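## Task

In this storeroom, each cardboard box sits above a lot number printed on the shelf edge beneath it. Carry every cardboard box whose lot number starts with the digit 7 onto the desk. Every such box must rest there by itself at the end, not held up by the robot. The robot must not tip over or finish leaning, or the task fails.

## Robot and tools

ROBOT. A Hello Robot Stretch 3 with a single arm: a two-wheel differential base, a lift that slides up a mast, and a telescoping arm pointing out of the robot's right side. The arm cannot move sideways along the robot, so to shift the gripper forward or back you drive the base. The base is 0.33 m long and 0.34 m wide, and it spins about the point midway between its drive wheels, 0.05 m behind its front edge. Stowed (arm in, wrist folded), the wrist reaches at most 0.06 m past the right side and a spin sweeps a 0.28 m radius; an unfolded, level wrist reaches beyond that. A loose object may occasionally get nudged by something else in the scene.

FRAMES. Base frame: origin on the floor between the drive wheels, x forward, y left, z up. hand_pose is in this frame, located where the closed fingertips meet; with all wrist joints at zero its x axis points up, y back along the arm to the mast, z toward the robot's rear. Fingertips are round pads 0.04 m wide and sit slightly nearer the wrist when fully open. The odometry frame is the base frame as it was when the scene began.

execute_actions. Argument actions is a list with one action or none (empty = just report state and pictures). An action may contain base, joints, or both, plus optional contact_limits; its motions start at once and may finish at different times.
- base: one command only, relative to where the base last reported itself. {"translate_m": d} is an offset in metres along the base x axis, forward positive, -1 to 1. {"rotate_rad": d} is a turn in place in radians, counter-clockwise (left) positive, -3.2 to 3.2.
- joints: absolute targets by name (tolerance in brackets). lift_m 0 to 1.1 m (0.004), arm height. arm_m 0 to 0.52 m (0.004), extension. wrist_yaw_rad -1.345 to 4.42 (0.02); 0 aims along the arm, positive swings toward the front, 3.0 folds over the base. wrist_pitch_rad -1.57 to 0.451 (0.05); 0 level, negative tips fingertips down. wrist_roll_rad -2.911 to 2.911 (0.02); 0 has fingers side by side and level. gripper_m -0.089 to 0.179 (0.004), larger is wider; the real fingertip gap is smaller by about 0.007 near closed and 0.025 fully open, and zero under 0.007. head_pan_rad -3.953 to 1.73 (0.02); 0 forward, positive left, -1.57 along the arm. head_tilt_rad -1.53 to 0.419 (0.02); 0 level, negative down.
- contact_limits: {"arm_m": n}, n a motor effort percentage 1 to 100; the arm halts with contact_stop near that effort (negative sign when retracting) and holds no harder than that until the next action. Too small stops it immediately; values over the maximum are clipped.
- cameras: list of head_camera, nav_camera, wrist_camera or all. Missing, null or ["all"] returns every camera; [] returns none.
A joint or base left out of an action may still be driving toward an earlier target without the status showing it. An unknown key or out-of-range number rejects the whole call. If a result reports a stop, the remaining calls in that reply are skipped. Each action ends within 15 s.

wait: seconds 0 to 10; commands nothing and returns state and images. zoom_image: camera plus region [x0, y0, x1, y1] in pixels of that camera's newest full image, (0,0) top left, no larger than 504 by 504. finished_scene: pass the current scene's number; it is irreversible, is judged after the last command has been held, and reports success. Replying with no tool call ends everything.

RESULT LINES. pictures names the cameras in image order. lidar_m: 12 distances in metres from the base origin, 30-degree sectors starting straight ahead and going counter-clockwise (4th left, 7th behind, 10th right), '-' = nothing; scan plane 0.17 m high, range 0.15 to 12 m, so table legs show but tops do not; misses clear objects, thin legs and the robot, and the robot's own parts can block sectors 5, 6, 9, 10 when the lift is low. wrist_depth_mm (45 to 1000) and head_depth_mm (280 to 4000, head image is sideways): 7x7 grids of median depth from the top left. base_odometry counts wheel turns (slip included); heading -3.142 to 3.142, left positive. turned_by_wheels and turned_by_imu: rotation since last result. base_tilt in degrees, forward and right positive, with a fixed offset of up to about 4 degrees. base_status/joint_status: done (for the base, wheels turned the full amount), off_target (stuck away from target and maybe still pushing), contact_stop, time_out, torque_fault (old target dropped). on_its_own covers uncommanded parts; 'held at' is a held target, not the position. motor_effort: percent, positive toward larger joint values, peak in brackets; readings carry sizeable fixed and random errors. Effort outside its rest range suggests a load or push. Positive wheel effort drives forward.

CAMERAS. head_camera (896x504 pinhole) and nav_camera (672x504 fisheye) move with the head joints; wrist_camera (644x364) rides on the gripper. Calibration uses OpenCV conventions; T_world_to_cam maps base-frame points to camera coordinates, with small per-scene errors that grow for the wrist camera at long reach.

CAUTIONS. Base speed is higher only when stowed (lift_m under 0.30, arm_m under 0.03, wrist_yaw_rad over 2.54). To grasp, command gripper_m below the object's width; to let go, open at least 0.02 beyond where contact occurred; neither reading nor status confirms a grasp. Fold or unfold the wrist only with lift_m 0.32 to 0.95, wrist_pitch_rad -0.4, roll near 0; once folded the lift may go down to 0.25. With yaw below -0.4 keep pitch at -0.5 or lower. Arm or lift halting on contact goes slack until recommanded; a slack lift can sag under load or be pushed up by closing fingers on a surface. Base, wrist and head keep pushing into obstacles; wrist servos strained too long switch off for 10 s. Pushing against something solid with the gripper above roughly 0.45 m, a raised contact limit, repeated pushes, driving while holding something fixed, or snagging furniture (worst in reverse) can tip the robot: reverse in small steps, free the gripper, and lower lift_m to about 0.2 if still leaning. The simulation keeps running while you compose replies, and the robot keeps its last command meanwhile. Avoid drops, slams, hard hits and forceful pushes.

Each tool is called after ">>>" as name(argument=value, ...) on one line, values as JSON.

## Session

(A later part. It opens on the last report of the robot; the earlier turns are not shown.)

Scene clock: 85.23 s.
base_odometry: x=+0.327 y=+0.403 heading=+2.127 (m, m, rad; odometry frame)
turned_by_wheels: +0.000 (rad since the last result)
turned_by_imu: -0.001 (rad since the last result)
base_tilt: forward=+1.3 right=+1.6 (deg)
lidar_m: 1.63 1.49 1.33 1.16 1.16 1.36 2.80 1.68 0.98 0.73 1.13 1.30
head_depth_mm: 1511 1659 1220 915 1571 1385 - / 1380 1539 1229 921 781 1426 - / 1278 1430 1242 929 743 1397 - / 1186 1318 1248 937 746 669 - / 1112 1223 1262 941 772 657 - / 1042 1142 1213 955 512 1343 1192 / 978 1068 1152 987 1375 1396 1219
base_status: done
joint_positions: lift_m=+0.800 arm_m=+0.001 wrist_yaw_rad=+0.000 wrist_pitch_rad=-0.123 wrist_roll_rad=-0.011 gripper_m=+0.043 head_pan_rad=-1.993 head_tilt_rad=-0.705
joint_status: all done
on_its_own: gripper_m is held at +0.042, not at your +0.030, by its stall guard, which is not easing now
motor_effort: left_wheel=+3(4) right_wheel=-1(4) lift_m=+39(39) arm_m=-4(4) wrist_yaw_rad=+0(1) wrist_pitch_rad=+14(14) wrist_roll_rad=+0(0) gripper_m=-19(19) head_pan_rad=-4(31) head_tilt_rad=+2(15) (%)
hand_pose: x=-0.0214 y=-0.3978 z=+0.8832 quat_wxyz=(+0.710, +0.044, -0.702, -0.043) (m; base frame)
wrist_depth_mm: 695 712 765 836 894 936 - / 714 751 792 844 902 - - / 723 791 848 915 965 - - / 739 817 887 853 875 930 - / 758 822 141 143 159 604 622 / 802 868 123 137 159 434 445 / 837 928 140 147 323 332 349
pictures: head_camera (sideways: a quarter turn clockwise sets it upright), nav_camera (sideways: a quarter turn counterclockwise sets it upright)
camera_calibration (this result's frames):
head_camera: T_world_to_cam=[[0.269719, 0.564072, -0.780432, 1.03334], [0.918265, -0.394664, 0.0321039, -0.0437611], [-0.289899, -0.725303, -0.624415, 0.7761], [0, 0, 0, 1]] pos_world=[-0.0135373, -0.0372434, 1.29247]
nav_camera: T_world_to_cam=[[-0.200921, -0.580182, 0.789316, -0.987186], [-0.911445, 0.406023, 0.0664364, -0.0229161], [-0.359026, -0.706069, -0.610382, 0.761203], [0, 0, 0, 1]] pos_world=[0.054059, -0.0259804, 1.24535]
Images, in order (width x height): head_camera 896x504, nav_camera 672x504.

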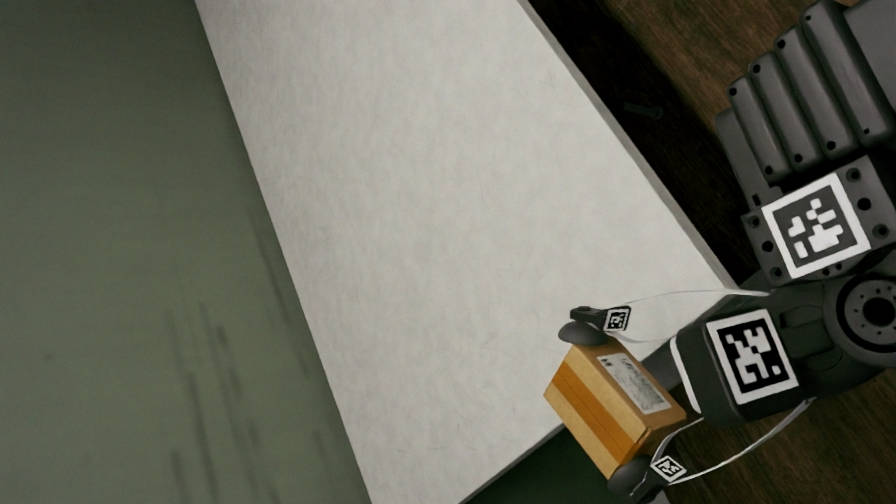

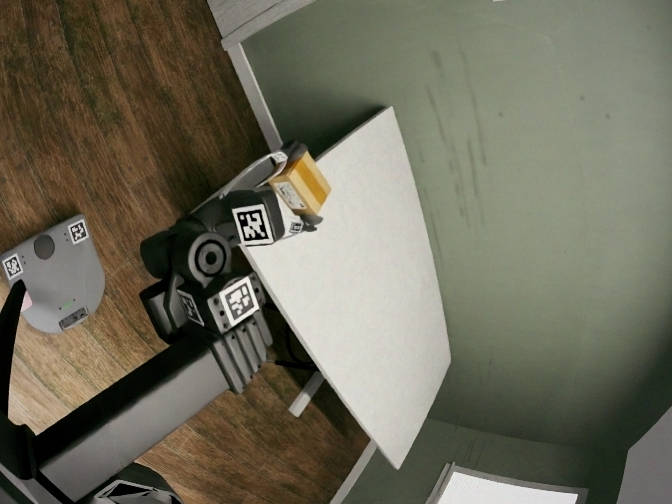

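>>> execute_actions(actions=[{"base":{"translate_m":-0.25},"joints":{"arm_m":0.3,"lift_m":0.7}}], cameras=[])

>>> execute_actions(actions=[{"joints":{"lift_m":0.672}}], cameras=["wrist_camera","nav_camera"])

Scene clock: 94.80 s.
base_odometry: x=+0.459 y=+0.190 heading=+2.127 (m, m, rad; odometry frame)
turned_by_wheels: +0.000 (rad since the last result)
turned_by_imu: -0.001 (rad since the last result)
base_tilt: forward=+1.3 right=+1.7 (deg)
lidar_m: 1.88 1.72 1.27 1.10 1.10 1.29 2.56 1.48 0.85 0.73 1.19 1.37
head_depth_mm: 1590 1753 1219 950 1656 1381 1190 / 1461 1611 1226 925 1541 1398 1221 / 1345 1508 1237 928 790 1441 - / 1251 1390 1248 937 782 1340 1202 / 1172 1282 1264 947 - 1320 1212 / 1095 1204 1251 987 - 653 1191 / 1030 1125 1200 977 741 630 1187
base_status: done
joint_positions: lift_m=+0.700 arm_m=+0.300 wrist_yaw_rad=+0.000 wrist_pitch_rad=-0.123 wrist_roll_rad=-0.011 gripper_m=+0.043 head_pan_rad=-1.993 head_tilt_rad=-0.705
joint_status: all done
on_its_own: gripper_m is held at +0.042, not at your +0.030, by its stall guard, which is not easing now
motor_effort: left_wheel=+3(2) right_wheel=-1(4) lift_m=+31(36) arm_m=+4(5) wrist_yaw_rad=+0(0) wrist_pitch_rad=+14(14) wrist_roll_rad=+0(0) gripper_m=-19(19) head_pan_rad=-5(4) head_tilt_rad=+2(2) (%)
hand_pose: x=-0.0214 y=-0.6959 z=+0.7834 quat_wxyz=(+0.710, +0.044, -0.702, -0.044) (m; base frame)
wrist_depth_mm: 509 538 582 620 666 696 748 / 538 576 610 644 692 733 802 / 544 576 625 669 720 786 859 / 569 468 489 517 530 558 590 / 310 319 140 144 159 352 365 / 235 249 123 137 159 260 262 / 194 186 140 147 194 199 206
pictures: none
No camera images: the call's "cameras" was empty. Leave "cameras" out to get every camera's image.

Scene clock: 95.83 s.
base_odometry: x=+0.459 y=+0.190 heading=+2.127 (m, m, rad; odometry frame)
turned_by_wheels: +0.000 (rad since the last result)
turned_by_imu: +0.000 (rad since the last result)
base_tilt: forward=+1.3 right=+1.7 (deg)
lidar_m: 1.88 1.73 1.27 1.10 1.10 1.29 2.56 1.48 0.85 0.74 1.19 1.37
head_depth_mm: 1588 1747 1219 951 1660 1389 1191 / 1462 1608 1230 922 1549 1394 1218 / 1356 1513 1240 931 791 1401 - / 1257 1392 1253 938 769 1376 1189 / 1174 1289 1263 940 - 1346 1214 / 1096 1201 1250 950 - 642 1183 / 1025 1118 1200 958 741 631 1192
base_status: not commanded
joint_positions: lift_m=+0.672 arm_m=+0.300 wrist_yaw_rad=+0.000 wrist_pitch_rad=-0.123 wrist_roll_rad=-0.011 gripper_m=+0.043 head_pan_rad=-1.993 head_tilt_rad=-0.705
joint_status: all done
on_its_own: gripper_m is held at +0.042, not at your +0.030, by its stall guard, which is not easing now
motor_effort: left_wheel=+3(3) right_wheel=-1(1) lift_m=+32(33) arm_m=+4(4) wrist_yaw_rad=+0(1) wrist_pitch_rad=+14(14) wrist_roll_rad=+0(0) gripper_m=-20(20) head_pan_rad=-5(4) head_tilt_rad=+1(2) (%)
hand_pose: x=-0.0214 y=-0.6959 z=+0.7554 quat_wxyz=(+0.710, +0.044, -0.702, -0.044) (m; base frame)
wrist_depth_mm: 522 542 574 619 663 699 765 / 537 566 603 638 683 735 824 / 549 580 616 667 723 746 826 / 370 382 398 418 427 448 475 / 251 258 141 143 159 283 295 / 189 202 123 137 158 209 212 / 157 152 140 145 160 161 167
pictures: nav_camera (sideways: a quarter turn counterclockwise sets it upright), wrist_camera
camera_calibration (this result's frames):
nav_camera: T_world_to_cam=[[-0.200998, -0.579989, 0.789438, -0.987344], [-0.91134, 0.406258, 0.066437, -0.0229175], [-0.359248, -0.706093, -0.610225, 0.761], [0, 0, 0, 1]] pos_world=[0.054048, -0.0260023, 1.24535]
wrist_camera: T_world_to_cam=[[-0.998402, 0.0186767, 0.0533267, -0.0543106], [-0.0456317, 0.290057, -0.955921, 0.958845], [-0.0333213, -0.956827, -0.288741, -0.279118], [0, 0, 0, 1]] pos_world=[-0.0197707, -0.544173, 0.838883]
Images, in order (width x height): nav_camera 672x504, wrist_camera 644x364.

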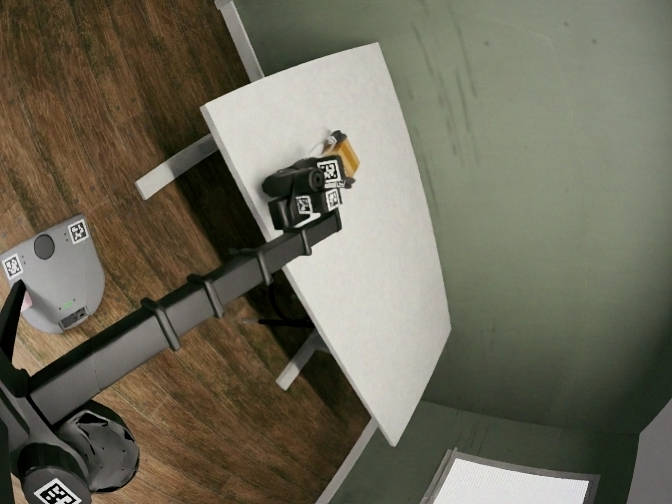

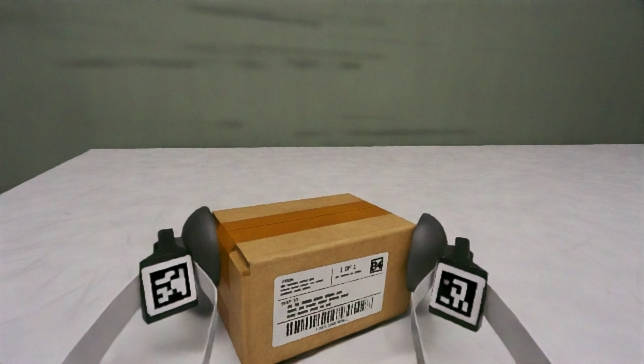

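>>> execute_actions(actions=[{"joints":{"lift_m":0.667,"gripper_m":0.15}}], cameras=[])

>>> execute_actions(actions=[{"joints":{"arm_m":0,"lift_m":0.72}}], cameras=[])

>>> execute_actions(actions=[{"base":{"translate_m":-0.3},"joints":{"wrist_yaw_rad":3.0,"wrist_pitch_rad":-0.4,"gripper_m":0.04}}], cameras=["nav_camera"])

>>> execute_actions(actions=[{"base":{"translate_m":-0.5},"joints":{"lift_m":0.27,"head_pan_rad":0,"head_tilt_rad":-0.4}}], cameras=[])

>>> execute_actions(actions=[{"base":{"translate_m":-1.0}}], cameras=[])

>>> execute_actions(actions=[{"base":{"translate_m":-0.25}}], cameras=[])

>>> execute_actions(actions=[{"base":{"rotate_rad":1.84}}], cameras=["head_camera","nav_camera"])

Scene clock: 103.83 s.
base_odometry: x=+0.459 y=+0.190 heading=+2.127 (m, m, rad; odometry frame)
turned_by_wheels: +0.000 (rad since the last result)
turned_by_imu: -0.001 (rad since the last result)
base_tilt: forward=+1.2 right=+1.7 (deg)
lidar_m: 1.88 1.73 1.26 1.10 1.10 1.29 2.56 1.48 0.86 0.73 1.19 1.36
head_depth_mm: 1597 1744 1216 951 1657 1392 1189 / 1455 1602 1229 924 1548 1392 1212 / 1345 1505 1241 930 788 1402 - / 1250 1395 1248 935 769 - 1192 / 1170 1289 1262 944 - 1351 1209 / 1096 1204 1251 954 - 643 1188 / 1033 1127 1197 957 741 629 1189
base_status: not commanded
joint_positions: lift_m=+0.667 arm_m=+0.300 wrist_yaw_rad=+0.000 wrist_pitch_rad=-0.123 wrist_roll_rad=-0.011 gripper_m=+0.150 head_pan_rad=-1.993 head_tilt_rad=-0.705
joint_status: all done
motor_effort: left_wheel=+3(3) right_wheel=-1(1) lift_m=+31(31) arm_m=+4(4) wrist_yaw_rad=+0(0) wrist_pitch_rad=+14(14) wrist_roll_rad=+0(0) gripper_m=+0(84) head_pan_rad=-5(4) head_tilt_rad=+1(1) (%)
hand_pose: x=-0.0214 y=-0.6959 z=+0.7505 quat_wxyz=(+0.710, +0.044, -0.702, -0.044) (m; base frame)
wrist_depth_mm: 520 538 577 609 650 692 773 / 534 559 606 661 684 730 821 / 550 583 624 665 704 766 887 / 353 368 383 398 411 433 448 / 240 262 153 145 232 297 281 / 191 - 129 136 179 - 205 / 141 148 138 141 155 152 161
pictures: none
No camera images: the call's "cameras" was empty. Leave "cameras" out to get every camera's image.

Scene clock: 107.27 s.
base_odometry: x=+0.459 y=+0.190 heading=+2.127 (m, m, rad; odometry frame)
turned_by_wheels: +0.000 (rad since the last result)
turned_by_imu: -0.001 (rad since the last result)
base_tilt: forward=+1.2 right=+1.6 (deg)
lidar_m: 1.88 1.73 1.26 1.10 1.10 1.28 2.56 1.48 0.85 0.73 1.19 1.37
head_depth_mm: 1586 1744 1219 949 1668 1381 1193 / 1457 1607 1227 925 1550 1396 1243 / 1346 1511 1241 928 791 1386 1250 / 1252 1392 1251 936 749 1392 1263 / 1167 1289 1267 943 752 1316 - / 1099 1202 1251 951 758 659 1165 / 1033 1128 1202 958 761 646 1183
base_status: not commanded
joint_positions: lift_m=+0.720 arm_m=+0.001 wrist_yaw_rad=+0.000 wrist_pitch_rad=-0.122 wrist_roll_rad=-0.011 gripper_m=+0.150 head_pan_rad=-1.993 head_tilt_rad=-0.705
joint_status: all done
joint sent to its limit — the command would take arm_m past its lower limit, so that joint was sent only as far as its limit.
motor_effort: left_wheel=+3(3) right_wheel=-1(1) lift_m=+37(40) arm_m=-4(0) wrist_yaw_rad=+0(0) wrist_pitch_rad=+13(14) wrist_roll_rad=+0(0) gripper_m=+0(0) head_pan_rad=-4(4) head_tilt_rad=+1(2) (%)
hand_pose: x=-0.0214 y=-0.3978 z=+0.8035 quat_wxyz=(+0.710, +0.044, -0.702, -0.043) (m; base frame)
wrist_depth_mm: 737 770 839 869 944 - - / 753 821 851 889 - - - / 782 835 863 915 - - - / 799 843 564 456 607 652 667 / 844 387 373 384 397 442 417 / 884 - 279 287 290 - 301 / 208 218 220 225 231 253 613
pictures: none
No camera images: the call's "cameras" was empty. Leave "cameras" out to get every camera's image.

Scene clock: 111.77 s.
base_odometry: x=+0.618 y=-0.064 heading=+2.127 (m, m, rad; odometry frame)
turned_by_wheels: +0.000 (rad since the last result)
turned_by_imu: -0.001 (rad since the last result)
base_tilt: forward=+1.2 right=+1.6 (deg)
lidar_m: 2.02 2.01 1.18 1.03 1.03 1.20 2.27 2.28 0.80 0.77 0.83 1.48
head_depth_mm: 1686 1935 1219 1875 1660 1389 1194 / 1545 1754 1228 958 1683 1397 1242 / 1430 1582 1240 928 1631 1378 1251 / 1334 1476 1254 938 1559 1380 1232 / 1242 1371 1261 944 776 1351 1211 / 1165 1275 1276 949 757 1386 1212 / 1099 1194 1244 957 761 680 1219
base_status: done
joint_positions: lift_m=+0.720 arm_m=+0.001 wrist_yaw_rad=+2.998 wrist_pitch_rad=-0.411 wrist_roll_rad=-0.011 gripper_m=+0.040 head_pan_rad=-1.993 head_tilt_rad=-0.705
joint_status: all done
motor_effort: left_wheel=+3(3) right_wheel=-1(2) lift_m=+37(39) arm_m=-4(4) wrist_yaw_rad=+2(0) wrist_pitch_rad=+7(13) wrist_roll_rad=+0(0) gripper_m=+0(82) head_pan_rad=-3(4) head_tilt_rad=+1(2) (%)
hand_pose: x=+0.0109 y=+0.0766 z=+0.7341 quat_wxyz=(+0.193, +0.697, +0.096, +0.684) (m; base frame)
wrist_depth_mm: 784 - 926 - - - - / 853 - - - - - - / 864 - - - - - - / 980 - - - - - - / - - - - - - - / - - - - - - - / 842 897 863 919 863 921 940
pictures: nav_camera (sideways: a quarter turn counterclockwise sets it upright)
camera_calibration (this result's frames):
nav_camera: T_world_to_cam=[[-0.200977, -0.579942, 0.789478, -0.987396], [-0.911338, 0.406262, 0.0664372, -0.0229178], [-0.359264, -0.706129, -0.610173, 0.760932], [0, 0, 0, 1]] pos_world=[0.0540465, -0.0260057, 1.24535]
Images, in order (width x height): nav_camera 672x504.

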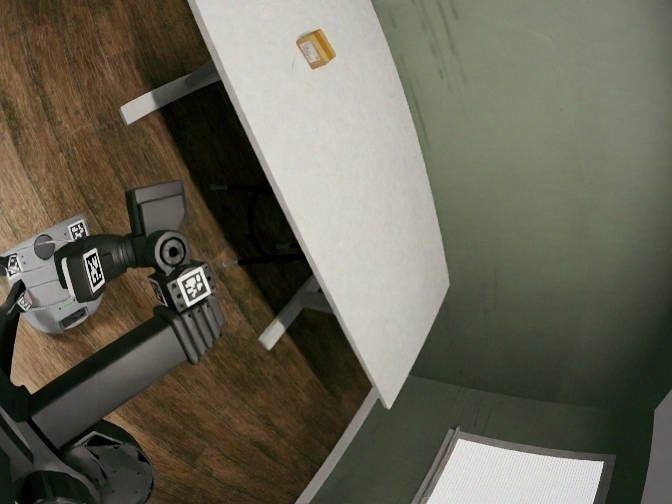

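Scene clock: 117.77 s.
base_odometry: x=+0.882 y=-0.489 heading=+2.127 (m, m, rad; odometry frame)
turned_by_wheels: +0.000 (rad since the last result)
turned_by_imu: -0.001 (rad since the last result)
base_tilt: forward=+1.3 right=+1.6 (deg)
lidar_m: 2.49 1.77 1.04 0.91 0.91 1.06 1.78 1.79 1.08 0.73 0.88 1.16
head_depth_mm: 2384 2516 2610 2701 2408 1808 1433 / 2724 2878 3097 3223 2408 1810 1442 / 2443 2741 2819 2871 2445 1832 1461 / 2611 2785 2928 3067 2485 1824 1454 / 2544 2704 2849 3070 2472 1834 1466 / 2216 2615 2766 2911 2489 1841 1466 / 2452 2576 2767 2944 2524 1865 1472
base_status: done
joint_positions: lift_m=+0.270 arm_m=+0.001 wrist_yaw_rad=+2.999 wrist_pitch_rad=-0.412 wrist_roll_rad=-0.011 gripper_m=+0.040 head_pan_rad=-0.007 head_tilt_rad=-0.408
joint_status: all done
motor_effort: left_wheel=+2(9) right_wheel=-1(5) lift_m=+31(35) arm_m=-4(4) wrist_yaw_rad=+1(2) wrist_pitch_rad=+7(7) wrist_roll_rad=+0(0) gripper_m=+0(0) head_pan_rad=+3(43) head_tilt_rad=+2(21) (%)
hand_pose: x=+0.0107 y=+0.0765 z=+0.2841 quat_wxyz=(+0.193, +0.697, +0.096, +0.684) (m; base frame)
wrist_depth_mm: 684 - 802 917 - - - / 733 - 896 - - - - / 786 - 926 972 - - - / 694 689 733 730 758 776 756 / 565 564 - 587 615 608 617 / 471 493 - 509 521 511 511 / - - - - 425 438 441
pictures: none
No camera images: the call's "cameras" was empty. Leave "cameras" out to get every camera's image.

Scene clock: 122.77 s.
base_odometry: x=+1.410 y=-1.338 heading=+2.127 (m, m, rad; odometry frame)
turned_by_wheels: +0.000 (rad since the last result)
turned_by_imu: +0.000 (rad since the last result)
base_tilt: forward=+1.3 right=+1.6 (deg)
lidar_m: 3.33 1.32 0.77 0.70 1.60 0.94 0.82 0.83 0.96 1.62 1.26 1.33
head_depth_mm: 2827 2917 3063 2912 2409 1803 1443 / 3462 3602 3815 3546 2419 1806 1446 / 3507 3610 3925 3721 2432 1820 1454 / 3447 3696 3866 3725 2481 1825 1465 / 3391 3586 3724 3540 2464 1837 1457 / 3307 3570 3677 3588 2488 1845 1471 / 3285 3466 3631 3647 2492 1864 1469
base_status: done
joint_positions: lift_m=+0.270 arm_m=+0.001 wrist_yaw_rad=+2.999 wrist_pitch_rad=-0.412 wrist_roll_rad=-0.011 gripper_m=+0.040 head_pan_rad=-0.007 head_tilt_rad=-0.408
joint_status: not commanded
motor_effort: left_wheel=+2(8) right_wheel=+0(6) lift_m=+31(31) arm_m=-4(3) wrist_yaw_rad=+1(2) wrist_pitch_rad=+7(7) wrist_roll_rad=+0(0) gripper_m=+0(0) head_pan_rad=+2(3) head_tilt_rad=+3(3) (%)
hand_pose: x=+0.0107 y=+0.0765 z=+0.2841 quat_wxyz=(+0.193, +0.697, +0.096, +0.684) (m; base frame)
wrist_depth_mm: - - - 690 761 850 - / - - - 744 811 969 - / 886 - 930 807 898 - - / 688 698 721 711 738 764 790 / 562 571 - 586 607 613 616 / 471 499 - 505 523 508 511 / - - - - 421 436 441
pictures: none
No camera images: the call's "cameras" was empty. Leave "cameras" out to get every camera's image.

Scene clock: 125.40 s.
base_odometry: x=+1.542 y=-1.550 heading=+2.127 (m, m, rad; odometry frame)
turned_by_wheels: +0.000 (rad since the last result)
turned_by_imu: +0.000 (rad since the last result)
base_tilt: forward=+1.3 right=+1.6 (deg)
lidar_m: 3.43 1.18 0.75 0.91 1.13 0.67 0.58 0.58 0.68 1.21 1.41 1.53
head_depth_mm: 2910 3045 3134 2235 2318 1798 1440 / 3623 3843 3986 3384 2417 1802 1445 / 3728 3978 - 3653 2461 1814 1446 / 3676 3903 - 3728 2476 1828 1458 / 3577 3838 3954 3763 2469 1833 1460 / 3518 3791 - 3807 2508 1860 1468 / 3455 3697 3874 3649 2502 1863 1481
base_status: done
joint_positions: lift_m=+0.270 arm_m=+0.001 wrist_yaw_rad=+2.999 wrist_pitch_rad=-0.412 wrist_roll_rad=-0.011 gripper_m=+0.040 head_pan_rad=-0.007 head_tilt_rad=-0.408
joint_status: not commanded
motor_effort: left_wheel=+2(9) right_wheel=-1(4) lift_m=+31(31) arm_m=-4(4) wrist_yaw_rad=+2(2) wrist_pitch_rad=+7(7) wrist_roll_rad=+0(0) gripper_m=+1(0) head_pan_rad=+3(4) head_tilt_rad=+2(2) (%)
hand_pose: x=+0.0107 y=+0.0765 z=+0.2841 quat_wxyz=(+0.193, +0.697, +0.096, +0.684) (m; base frame)
wrist_depth_mm: - - - - 698 791 912 / - - - - 796 870 - / 881 - 917 940 863 967 - / 692 687 725 719 740 779 786 / 564 573 - 586 619 597 617 / 473 500 - 514 518 503 517 / - - - - 422 441 438
pictures: none
No camera images: the call's "cameras" was empty. Leave "cameras" out to get every camera's image.

Scene clock: 127.87 s.
base_odometry: x=+1.542 y=-1.551 heading=-2.316 (m, m, rad; odometry frame)
turned_by_wheels: +1.840 (rad since the last result)
turned_by_imu: +1.815 (rad since the last result)
base_tilt: forward=+1.3 right=+1.6 (deg)
lidar_m: 2.08 0.82 0.60 0.58 0.61 0.83 1.68 1.41 2.27 2.30 0.86 0.75
head_depth_mm: 1760 1864 1980 2139 2278 1796 1440 / 1766 1870 1988 2153 2240 1811 1444 / 1776 1888 2001 2160 2264 1827 1450 / 1776 1886 2030 2154 2288 1832 1460 / 1788 1909 2028 2194 2295 1841 1464 / 1802 1910 2036 2132 2159 1845 1466 / 1599 1589 1570 1566 1545 1527 1415
base_status: done
joint_positions: lift_m=+0.270 arm_m=+0.001 wrist_yaw_rad=+2.999 wrist_pitch_rad=-0.412 wrist_roll_rad=-0.011 gripper_m=+0.040 head_pan_rad=-0.007 head_tilt_rad=-0.408
joint_status: not commanded
motor_effort: left_wheel=-1(9) right_wheel=+2(7) lift_m=+31(32) arm_m=-3(4) wrist_yaw_rad=+1(1) wrist_pitch_rad=+7(7) wrist_roll_rad=+0(0) gripper_m=+1(1) head_pan_rad=+3(3) head_tilt_rad=+3(3) (%)
hand_pose: x=+0.0107 y=+0.0765 z=+0.2841 quat_wxyz=(+0.193, +0.697, +0.096, +0.684) (m; base frame)
wrist_depth_mm: 510 - 535 564 574 593 634 / 558 - 590 610 640 662 689 / 601 - 659 665 682 711 763 / 625 650 674 709 717 748 762 / 555 574 - 591 624 600 622 / 472 498 - 509 517 504 515 / - - - - 420 436 441
pictures: head_camera (sideways: a quarter turn clockwise sets it upright), nav_camera (sideways: a quarter turn counterclockwise sets it upright)
camera_calibration (this result's frames):
head_camera: T_world_to_cam=[[-0.368652, 0.0175499, -0.929402, 1.23151], [-0.0179008, 0.999502, 0.0259741, -0.0300814], [0.929395, 0.0262125, -0.368155, 0.435232], [0, 0, 0, 1]] pos_world=[0.0489584, -0.00295504, 1.30558]
nav_camera: T_world_to_cam=[[0.353635, 0.0519163, 0.933941, -1.17919], [-0.0235582, -0.997647, 0.0643779, -0.0256777], [0.935087, -0.0447683, -0.35158, 0.416566], [0, 0, 0, 1]] pos_world=[0.0268737, 0.0542508, 1.2494]
Images, in order (width x height): head_camera 896x504, nav_camera 672x504.

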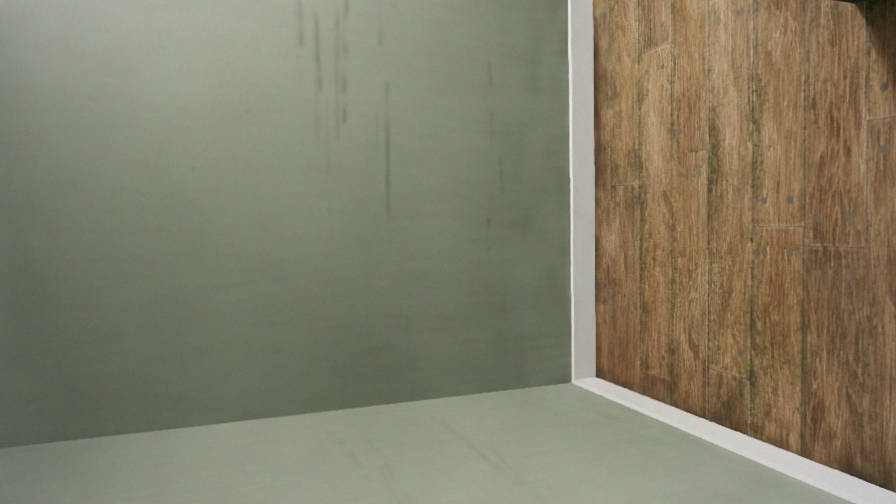

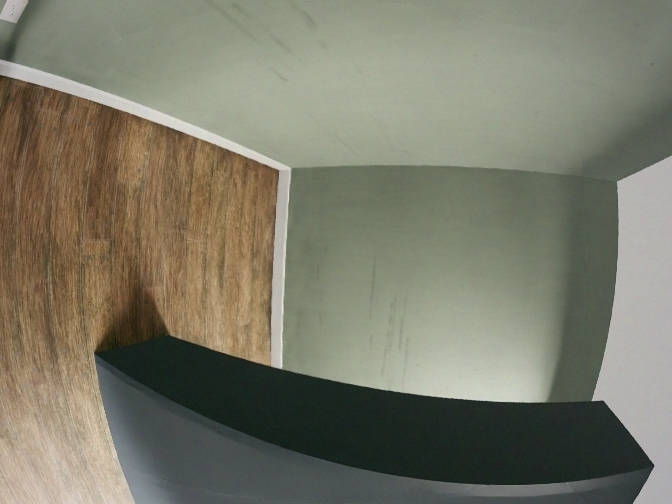

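Shelf front about 1.07 ahead; go 1.62.

>>> execute_actions(actions=[{"base":{"translate_m":1.0}}], cameras=[])

>>> execute_actions(actions=[{"base":{"translate_m":0.62}}], cameras=[])

>>> execute_actions(actions=[{"base":{"rotate_rad":-1.59},"joints":{"head_pan_rad":-0.5}}], cameras=["head_camera","nav_camera"])

Scene clock: 136.73 s.
base_odometry: x=+0.863 y=-2.285 heading=-2.316 (m, m, rad; odometry frame)
turned_by_wheels: +0.000 (rad since the last result)
turned_by_imu: -0.004 (rad since the last result)
base_tilt: forward=+1.3 right=+1.7 (deg)
lidar_m: 1.08 0.81 0.59 0.57 0.60 0.82 2.33 2.34 0.46 0.45 1.52 1.12
head_depth_mm: 894 949 1014 1088 1171 1266 1364 / 897 953 1018 1088 1171 1272 1364 / 901 959 1017 1093 1182 1287 1361 / 906 963 1026 1098 1188 1284 1377 / 908 967 1032 1104 1195 1297 1383 / 909 969 1034 1112 1197 1298 1383 / 911 971 1041 1117 1202 1309 1378
base_status: done
joint_positions: lift_m=+0.270 arm_m=+0.001 wrist_yaw_rad=+2.999 wrist_pitch_rad=-0.412 wrist_roll_rad=-0.011 gripper_m=+0.040 head_pan_rad=-0.007 head_tilt_rad=-0.407
joint_status: not commanded
motor_effort: left_wheel=-1(7) right_wheel=+2(7) lift_m=+31(31) arm_m=-4(4) wrist_yaw_rad=+1(1) wrist_pitch_rad=+8(7) wrist_roll_rad=+0(0) gripper_m=+0(0) head_pan_rad=+2(3) head_tilt_rad=+2(2) (%)
hand_pose: x=+0.0107 y=+0.0765 z=+0.2841 quat_wxyz=(+0.193, +0.697, +0.096, +0.684) (m; base frame)
wrist_depth_mm: 506 - 539 554 575 598 602 / 535 - 580 603 629 640 680 / 583 - 628 654 679 703 736 / 622 619 671 695 709 734 762 / 557 569 - 584 609 604 610 / 474 500 - 510 514 510 515 / - - - - 421 432 442
pictures: none
No camera images: the call's "cameras" was empty. Leave "cameras" out to get every camera's image.

Scene clock: 140.50 s.
base_odometry: x=+0.443 y=-2.741 heading=-2.316 (m, m, rad; odometry frame)
turned_by_wheels: +0.000 (rad since the last result)
turned_by_imu: -0.002 (rad since the last result)
base_tilt: forward=+1.2 right=+1.6 (deg)
lidar_m: 0.46 0.48 0.59 0.57 0.59 0.81 2.30 0.71 1.43 1.76 0.65 0.48
head_depth_mm: 357 380 405 434 467 506 552 / 359 381 407 435 469 509 555 / 360 383 408 437 472 512 558 / 362 385 410 440 474 514 562 / 363 386 412 442 476 517 566 / 364 387 414 443 479 519 569 / 365 389 416 446 480 522 571
base_status: done
joint_positions: lift_m=+0.270 arm_m=+0.001 wrist_yaw_rad=+2.999 wrist_pitch_rad=-0.412 wrist_roll_rad=-0.011 gripper_m=+0.040 head_pan_rad=-0.007 head_tilt_rad=-0.407
joint_status: not commanded
motor_effort: left_wheel=-1(7) right_wheel=+2(7) lift_m=+31(31) arm_m=-4(4) wrist_yaw_rad=+1(1) wrist_pitch_rad=+7(8) wrist_roll_rad=+0(0) gripper_m=+0(0) head_pan_rad=+3(3) head_tilt_rad=+2(3) (%)
hand_pose: x=+0.0107 y=+0.0765 z=+0.2841 quat_wxyz=(+0.193, +0.697, +0.096, +0.684) (m; base frame)
wrist_depth_mm: 496 - 537 544 565 577 466 / 537 - 560 590 602 627 476 / 577 - 622 644 677 673 473 / 610 638 661 681 706 657 490 / 557 581 - 596 617 595 484 / 478 488 - 520 519 502 472 / - - - - 424 437 441
pictures: none
No camera images: the call's "cameras" was empty. Leave "cameras" out to get every camera's image.

Scene clock: 142.77 s.
base_odometry: x=+0.443 y=-2.741 heading=+2.377 (m, m, rad; odometry frame)
turned_by_wheels: -1.590 (rad since the last result)
turned_by_imu: -1.570 (rad since the last result)
base_tilt: forward=+1.3 right=+1.6 (deg)
lidar_m: 1.79 0.66 0.48 0.46 0.48 0.59 0.57 0.59 0.81 2.24 0.71 1.42
head_depth_mm: 837 1279 1321 874 1393 1065 930 / 1018 1426 1489 1032 1432 1116 1361 / 1287 1398 1458 1575 1445 1592 1405 / 1241 1335 1399 1510 1582 1705 1450 / 1281 1586 1910 2227 2329 1825 1460 / 1985 2128 2288 2682 2481 1848 1467 / 2786 3586 3875 3838 2487 1867 1467
base_status: done
joint_positions: lift_m=+0.270 arm_m=+0.001 wrist_yaw_rad=+2.999 wrist_pitch_rad=-0.412 wrist_roll_rad=-0.011 gripper_m=+0.040 head_pan_rad=-0.493 head_tilt_rad=-0.407
joint_status: all done
motor_effort: left_wheel=+3(12) right_wheel=-1(4) lift_m=+31(31) arm_m=-4(4) wrist_yaw_rad=+1(1) wrist_pitch_rad=+7(7) wrist_roll_rad=+0(0) gripper_m=+1(1) head_pan_rad=-4(34) head_tilt_rad=+2(3) (%)
hand_pose: x=+0.0107 y=+0.0765 z=+0.2841 quat_wxyz=(+0.193, +0.697, +0.096, +0.684) (m; base frame)
wrist_depth_mm: 409 - 446 462 482 492 508 / 445 - 475 495 516 535 556 / 494 - 519 544 564 582 622 / 515 538 561 583 621 643 677 / 545 548 - 590 599 613 621 / 474 497 - 507 523 506 509 / - - - - 425 432 445
pictures: head_camera (sideways: a quarter turn clockwise sets it upright), nav_camera (sideways: a quarter turn counterclockwise sets it upright)
camera_calibration (this result's frames):
head_camera: T_world_to_cam=[[-0.317707, 0.18775, -0.929415, 1.23122], [0.451182, 0.892054, 0.0259732, -0.0329417], [0.833965, -0.411083, -0.368121, 0.435771], [0, 0, 0, 1]] pos_world=[0.0426115, -0.0226378, 1.30559]
nav_camera: T_world_to_cam=[[0.336887, -0.119317, 0.933954, -1.1791], [-0.486973, -0.871041, 0.0643773, -0.0228501], [0.805831, -0.476498, -0.351547, 0.41731], [0, 0, 0, 1]] pos_world=[0.0498165, 0.0382575, 1.24941]
Images, in order (width x height): head_camera 896x504, nav_camera 672x504.

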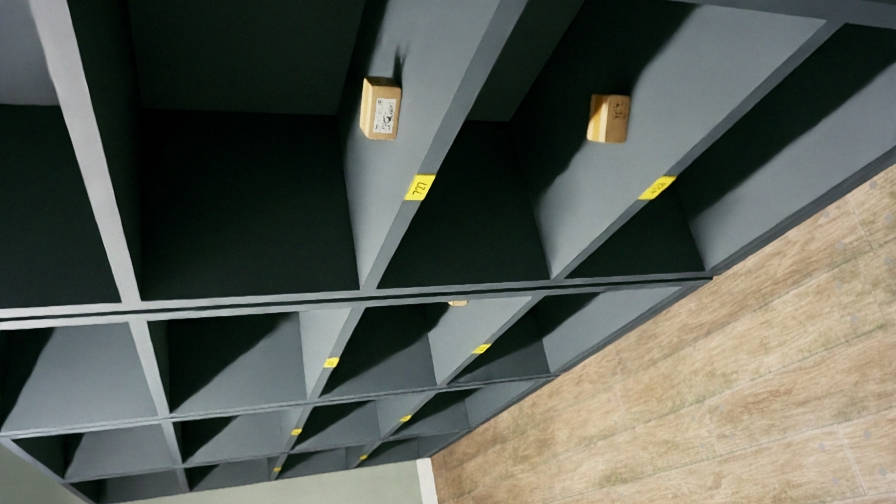

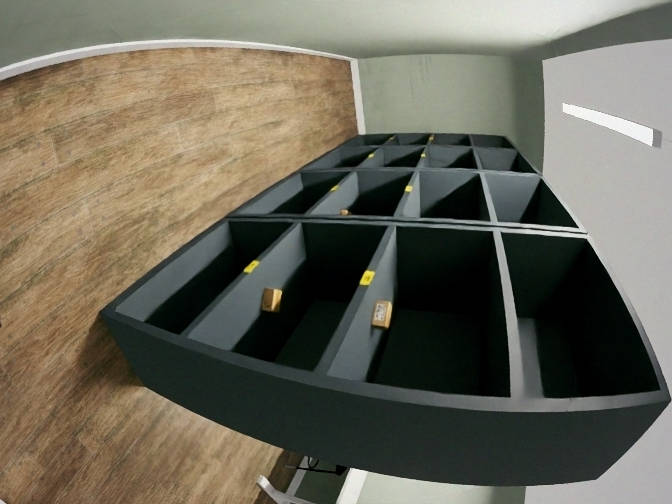

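Drive along and read.

>>> execute_actions(actions=[{"base":{"translate_m":0.9},"joints":{"head_pan_rad":-0.7,"head_tilt_rad":-0.5}}], cameras=["head_camera","nav_camera"])

>>> execute_actions(actions=[{"base":{"translate_m":0.92}}], cameras=["head_camera"])

>>> execute_actions(actions=[{"base":{"translate_m":0.92}}], cameras=["head_camera"])

Scene clock: 150.90 s.
base_odometry: x=-0.207 y=-2.118 heading=+2.377 (m, m, rad; odometry frame)
turned_by_wheels: +0.000 (rad since the last result)
turned_by_imu: -0.003 (rad since the last result)
base_tilt: forward=+1.2 right=+1.6 (deg)
lidar_m: 1.78 0.66 0.48 0.46 0.48 0.66 1.46 1.52 0.68 1.00 0.70 1.42
head_depth_mm: 554 604 665 700 844 919 858 / 592 637 680 739 799 889 1009 / 1195 1318 1194 1518 1213 1083 1260 / 1198 1488 1144 1689 1275 1519 1328 / 1155 1459 1365 1632 1458 1631 1365 / 1244 1352 1408 1549 1748 1692 1369 / 1207 1331 1866 2239 2156 1692 1372
base_status: done
joint_positions: lift_m=+0.270 arm_m=+0.001 wrist_yaw_rad=+2.999 wrist_pitch_rad=-0.412 wrist_roll_rad=-0.011 gripper_m=+0.040 head_pan_rad=-0.693 head_tilt_rad=-0.494
joint_status: all done
motor_effort: left_wheel=+3(12) right_wheel=-1(4) lift_m=+32(31) arm_m=-4(4) wrist_yaw_rad=+1(1) wrist_pitch_rad=+7(7) wrist_roll_rad=+0(0) gripper_m=-1(1) head_pan_rad=-4(23) head_tilt_rad=-2(10) (%)
hand_pose: x=+0.0107 y=+0.0765 z=+0.2841 quat_wxyz=(+0.193, +0.697, +0.096, +0.684) (m; base frame)
wrist_depth_mm: 412 - 440 457 461 496 510 / 442 - 480 494 520 536 549 / 475 - 511 544 554 588 617 / 520 531 555 576 595 638 672 / 543 548 - 587 612 614 625 / 476 484 - 511 517 505 517 / - - - - 418 442 443
pictures: head_camera (sideways: a quarter turn clockwise sets it upright), nav_camera (sideways: a quarter turn counterclockwise sets it upright)
camera_calibration (this result's frames):
head_camera: T_world_to_cam=[[-0.335147, 0.297765, -0.893875, 1.18495], [0.621106, 0.783225, 0.0280292, -0.0366518], [0.708451, -0.545797, -0.447439, 0.539754], [0, 0, 0, 1]] pos_world=[0.0375091, -0.0295341, 1.30173]
nav_camera: T_world_to_cam=[[0.367881, -0.23479, 0.899743, -1.13465], [-0.645855, -0.760638, 0.0655822, -0.0234422], [0.668981, -0.60523, -0.431465, 0.522145], [0, 0, 0, 1]] pos_world=[0.0529711, 0.0317815, 1.24772]
Images, in order (width x height): head_camera 896x504, nav_camera 672x504.

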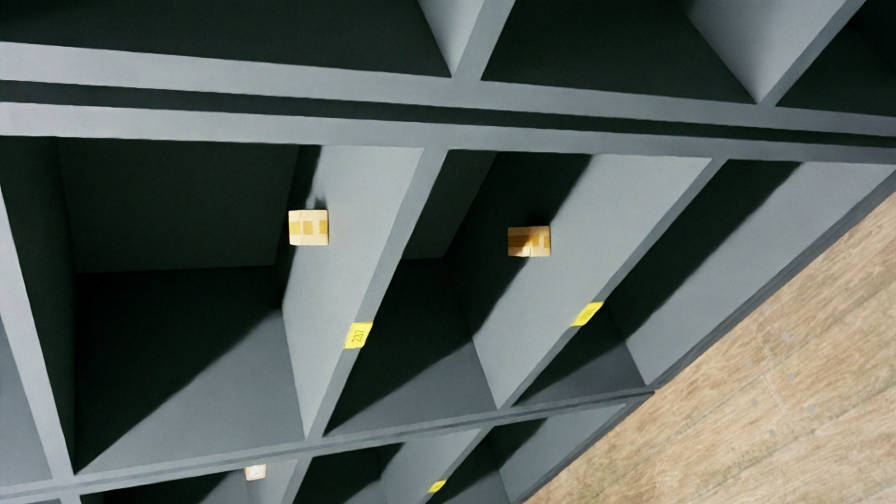

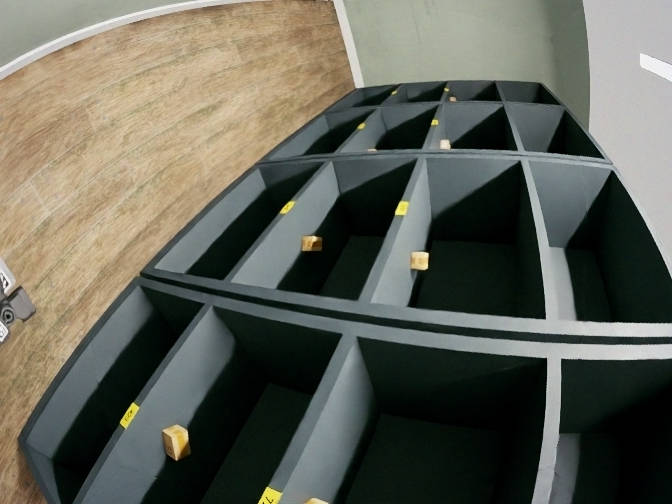

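Scene clock: 155.80 s.
base_odometry: x=-0.871 y=-1.481 heading=+2.377 (m, m, rad; odometry frame)
turned_by_wheels: +0.000 (rad since the last result)
turned_by_imu: -0.002 (rad since the last result)
base_tilt: forward=+1.3 right=+1.6 (deg)
lidar_m: 1.78 0.65 0.48 0.46 0.48 0.65 1.81 1.42 0.67 1.00 0.71 1.42
head_depth_mm: 580 636 704 714 890 940 860 / 593 637 682 746 812 899 1032 / 981 1316 1091 1504 1210 1047 1243 / 1197 1498 1151 1683 1272 1523 1321 / 1157 1484 1239 1659 1466 1635 1369 / 1267 1376 1426 1569 1752 1686 1362 / 1223 1338 1819 2240 2146 1686 1377
base_status: done
joint_positions: lift_m=+0.270 arm_m=+0.001 wrist_yaw_rad=+2.999 wrist_pitch_rad=-0.412 wrist_roll_rad=-0.011 gripper_m=+0.040 head_pan_rad=-0.693 head_tilt_rad=-0.495
joint_status: not commanded
motor_effort: left_wheel=+3(12) right_wheel=-1(4) lift_m=+32(32) arm_m=-4(4) wrist_yaw_rad=+1(1) wrist_pitch_rad=+8(8) wrist_roll_rad=+0(0) gripper_m=+0(0) head_pan_rad=-4(5) head_tilt_rad=-3(3) (%)
hand_pose: x=+0.0107 y=+0.0765 z=+0.2841 quat_wxyz=(+0.193, +0.697, +0.096, +0.684) (m; base frame)
wrist_depth_mm: 406 - 436 458 473 480 513 / 439 - 471 492 513 536 555 / 477 - 515 529 553 593 612 / 510 534 561 579 611 633 677 / 544 552 - 588 611 609 609 / 480 497 - 506 520 511 518 / - - - - 426 435 437
pictures: head_camera (sideways: a quarter turn clockwise sets it upright)
camera_calibration (this result's frames):
head_camera: T_world_to_cam=[[-0.335296, 0.297902, -0.893774, 1.18482], [0.62113, 0.783206, 0.0280343, -0.0366586], [0.708361, -0.54575, -0.447641, 0.540017], [0, 0, 0, 1]] pos_world=[0.0375084, -0.0295349, 1.30172]
Images, in order (width x height): head_camera 896x504.

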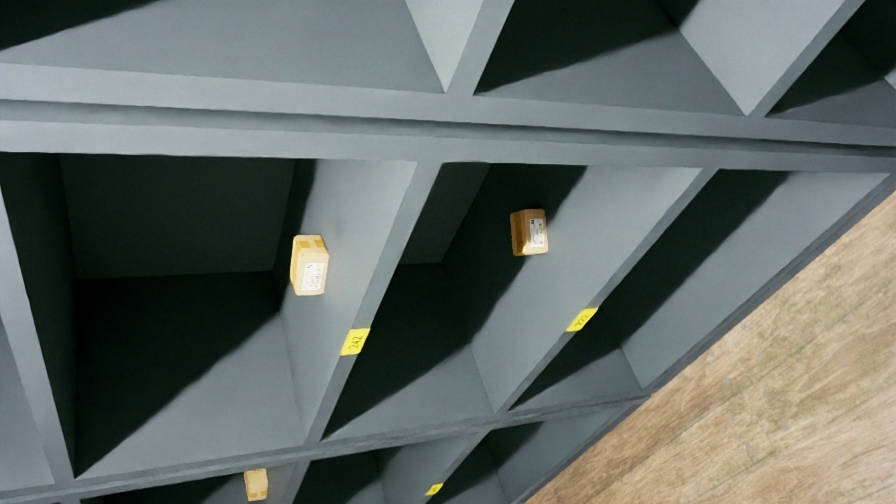

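Scene clock: 160.70 s.
base_odometry: x=-1.535 y=-0.844 heading=+2.377 (m, m, rad; odometry frame)
turned_by_wheels: +0.000 (rad since the last result)
turned_by_imu: -0.002 (rad since the last result)
base_tilt: forward=+1.3 right=+1.6 (deg)
lidar_m: 1.45 0.66 0.48 0.46 0.48 0.65 1.80 1.41 0.66 1.00 0.73 0.78
head_depth_mm: 611 668 739 738 940 967 860 / 595 637 691 745 829 917 1059 / 798 1305 999 853 1166 1050 1151 / 1202 1487 1185 1689 1272 1521 1330 / 1158 1508 1229 1687 1457 1627 1367 / 1281 1396 1454 1592 1756 1683 1374 / 1230 1331 1420 1540 1649 1687 1379
base_status: done
joint_positions: lift_m=+0.270 arm_m=+0.001 wrist_yaw_rad=+2.999 wrist_pitch_rad=-0.412 wrist_roll_rad=-0.011 gripper_m=+0.040 head_pan_rad=-0.693 head_tilt_rad=-0.495
joint_status: not commanded
motor_effort: left_wheel=+3(12) right_wheel=-1(4) lift_m=+31(31) arm_m=-4(4) wrist_yaw_rad=+2(0) wrist_pitch_rad=+7(8) wrist_roll_rad=+0(0) gripper_m=+0(0) head_pan_rad=-4(4) head_tilt_rad=-2(2) (%)
hand_pose: x=+0.0107 y=+0.0765 z=+0.2841 quat_wxyz=(+0.193, +0.697, +0.096, +0.684) (m; base frame)
wrist_depth_mm: 414 - 436 460 471 489 518 / 450 - 472 484 513 538 547 / 481 - 517 537 565 585 616 / 514 530 573 579 606 642 658 / 545 566 - 589 607 613 628 / 474 489 - 513 523 512 507 / - - - - 426 438 442
pictures: head_camera (sideways: a quarter turn clockwise sets it upright)
camera_calibration (this result's frames):
head_camera: T_world_to_cam=[[-0.335338, 0.297943, -0.893744, 1.18478], [0.62114, 0.783198, 0.0280358, -0.0366606], [0.708331, -0.545739, -0.447701, 0.540095], [0, 0, 0, 1]] pos_world=[0.037508, -0.0295352, 1.30172]
Images, in order (width x height): head_camera 896x504.

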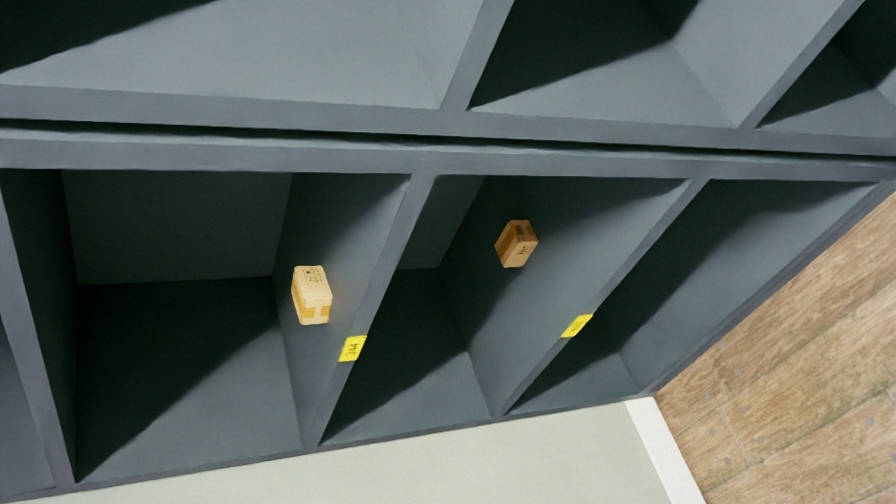

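>>> zoom_image(camera="head_camera", region=[320,290,620,380])

>>> execute_actions(actions=[{"joints":{"head_pan_rad":-1.57,"head_tilt_rad":-0.8}}], cameras=["head_camera"])

Region (320, 290, 620, 380) of head_camera's 896x504 image, scaled by 1.680, with more detail than that image has; it fills the top 151 rows of this view, and the rest is white.

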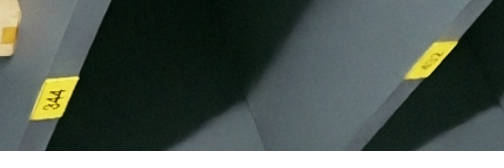

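Scene clock: 164.47 s.
base_odometry: x=-1.535 y=-0.844 heading=+2.377 (m, m, rad; odometry frame)
turned_by_wheels: +0.000 (rad since the last result)
turned_by_imu: -0.001 (rad since the last result)
base_tilt: forward=+1.3 right=+1.5 (deg)
lidar_m: 1.46 0.65 0.48 0.46 0.48 0.65 1.80 1.41 0.66 1.00 0.73 0.78
head_depth_mm: 842 739 612 1100 929 1214 1149 / 843 745 616 1105 934 1244 1155 / 848 754 621 1109 940 1259 1161 / 850 686 603 1119 946 1264 1166 / 853 682 609 1125 947 1265 1167 / 854 778 613 1134 955 1271 1173 / 855 790 620 1123 962 1233 1178
base_status: not commanded
joint_positions: lift_m=+0.270 arm_m=+0.001 wrist_yaw_rad=+2.999 wrist_pitch_rad=-0.412 wrist_roll_rad=-0.011 gripper_m=+0.040 head_pan_rad=-1.563 head_tilt_rad=-0.790
joint_status: all done
motor_effort: left_wheel=+3(3) right_wheel=-1(1) lift_m=+31(32) arm_m=-4(4) wrist_yaw_rad=+1(0) wrist_pitch_rad=+8(7) wrist_roll_rad=+0(0) gripper_m=-1(0) head_pan_rad=-4(41) head_tilt_rad=-4(19) (%)
hand_pose: x=+0.0107 y=+0.0765 z=+0.2841 quat_wxyz=(+0.193, +0.697, +0.096, +0.684) (m; base frame)
wrist_depth_mm: 408 - 436 455 474 491 509 / 442 - 474 493 517 528 551 / 486 - 524 537 571 590 613 / 523 529 558 568 612 648 665 / 534 554 - 575 624 603 605 / 470 496 - 521 515 506 520 / - - - - 428 440 445
pictures: head_camera (sideways: a quarter turn clockwise sets it upright)
camera_calibration (this result's frames):
head_camera: T_world_to_cam=[[0.00947196, 0.688914, -0.724781, 0.962396], [0.999216, 0.0213479, 0.0333499, -0.0458734], [0.0384478, -0.724529, -0.688172, 0.857028], [0, 0, 0, 1]] pos_world=[0.00377083, -0.0410875, 1.28884]
Images, in order (width x height): head_camera 896x504.

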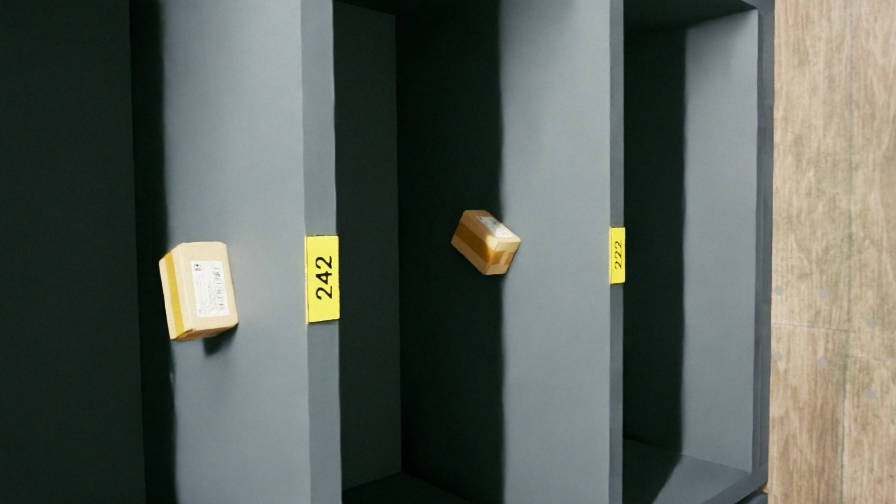

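Looks like 432; confirm.

>>> execute_actions(actions=[{"base":{"translate_m":0.45},"joints":{"head_pan_rad":-0.9}}], cameras=["head_camera"])

>>> execute_actions(actions=[{"base":{"translate_m":-1.0},"joints":{"head_pan_rad":-2.1}}], cameras=["head_camera"])

Scene clock: 169.87 s.
base_odometry: x=-1.860 y=-0.533 heading=+2.377 (m, m, rad; odometry frame)
turned_by_wheels: +0.000 (rad since the last result)
turned_by_imu: -0.002 (rad since the last result)
base_tilt: forward=+1.2 right=+1.6 (deg)
lidar_m: 1.01 0.66 0.48 0.46 0.48 0.65 1.81 0.98 1.04 0.55 1.04 1.05
head_depth_mm: 899 734 613 1097 906 1012 1106 / 945 743 1215 1103 956 1247 1156 / 1013 750 1304 1106 1367 1284 1159 / 1080 759 1361 1119 1480 1328 1165 / 1108 815 1370 1196 1515 1348 1169 / 1031 927 1259 1375 1549 1352 1171 / 954 1016 1169 1315 1473 1360 1177
base_status: done
joint_positions: lift_m=+0.270 arm_m=+0.001 wrist_yaw_rad=+2.999 wrist_pitch_rad=-0.412 wrist_roll_rad=-0.011 gripper_m=+0.040 head_pan_rad=-0.907 head_tilt_rad=-0.790
joint_status: all done
motor_effort: left_wheel=+3(12) right_wheel=-1(3) lift_m=+31(31) arm_m=-4(4) wrist_yaw_rad=+1(1) wrist_pitch_rad=+7(8) wrist_roll_rad=+0(0) gripper_m=+0(0) head_pan_rad=+3(39) head_tilt_rad=-4(4) (%)
hand_pose: x=+0.0107 y=+0.0765 z=+0.2841 quat_wxyz=(+0.193, +0.697, +0.096, +0.684) (m; base frame)
wrist_depth_mm: 405 - 436 457 472 488 505 / 448 - 477 491 511 532 550 / 479 - 518 538 557 584 615 / 512 529 554 576 621 631 664 / 543 549 - 579 611 614 608 / 475 489 - 507 519 508 515 / - - - - 424 433 446
pictures: head_camera (sideways: a quarter turn clockwise sets it upright)
camera_calibration (this result's frames):
head_camera: T_world_to_cam=[[-0.41296, 0.552166, -0.724277, 0.964315], [0.778885, 0.626279, 0.0333597, -0.044542], [0.472019, -0.550352, -0.688702, 0.855073], [0, 0, 0, 1]] pos_world=[0.0293058, -0.0339753, 1.28881]
Images, in order (width x height): head_camera 896x504.

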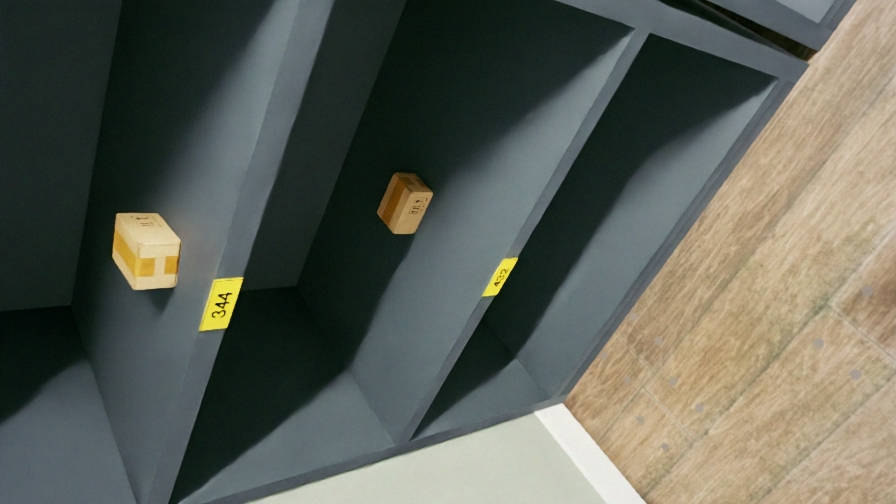

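Scene clock: 174.87 s.
base_odometry: x=-1.138 y=-1.225 heading=+2.377 (m, m, rad; odometry frame)
turned_by_wheels: +0.000 (rad since the last result)
turned_by_imu: +0.000 (rad since the last result)
base_tilt: forward=+1.3 right=+1.6 (deg)
lidar_m: 1.78 0.66 0.48 0.46 0.48 0.65 1.81 0.93 1.04 0.56 0.57 1.16
head_depth_mm: 896 778 1075 1126 1393 1315 1150 / 996 744 1253 1105 1432 1321 1152 / 1006 751 1303 1111 1399 1305 1162 / 966 755 1247 1089 996 1271 1160 / 920 747 1164 1121 949 1268 1167 / 878 780 615 1134 932 1250 1150 / 836 789 594 1107 933 894 1093
base_status: done
joint_positions: lift_m=+0.270 arm_m=+0.001 wrist_yaw_rad=+2.999 wrist_pitch_rad=-0.412 wrist_roll_rad=-0.011 gripper_m=+0.040 head_pan_rad=-2.093 head_tilt_rad=-0.790
joint_status: all done
motor_effort: left_wheel=+3(9) right_wheel=-1(6) lift_m=+31(32) arm_m=-4(4) wrist_yaw_rad=+1(2) wrist_pitch_rad=+7(7) wrist_roll_rad=+0(0) gripper_m=+0(0) head_pan_rad=-4(43) head_tilt_rad=-4(3) (%)
hand_pose: x=+0.0107 y=+0.0765 z=+0.2841 quat_wxyz=(+0.193, +0.697, +0.096, +0.684) (m; base frame)
wrist_depth_mm: 409 - 435 458 470 493 499 / 444 - 473 493 517 521 564 / 476 - 516 540 547 584 613 / 519 534 560 580 613 631 682 / 536 543 - 592 606 604 616 / 473 497 - 506 518 502 521 / - - - - 429 433 436
pictures: head_camera (sideways: a quarter turn clockwise sets it upright)
camera_calibration (this result's frames):
head_camera: T_world_to_cam=[[0.356799, 0.590027, -0.724267, 0.959607], [0.872838, -0.486869, 0.0333598, -0.0451154], [-0.33294, -0.64407, -0.688712, 0.859997], [0, 0, 0, 1]] pos_world=[-0.016681, -0.0342613, 1.28881]
Images, in order (width x height): head_camera 896x504.

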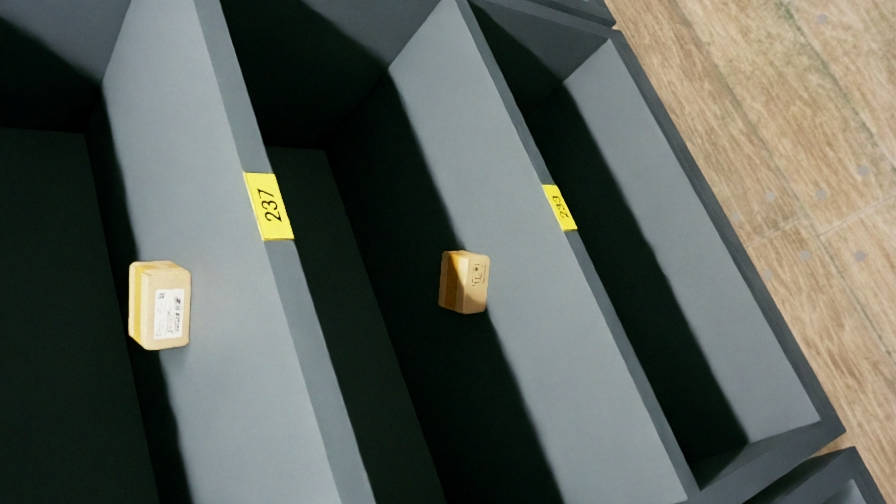

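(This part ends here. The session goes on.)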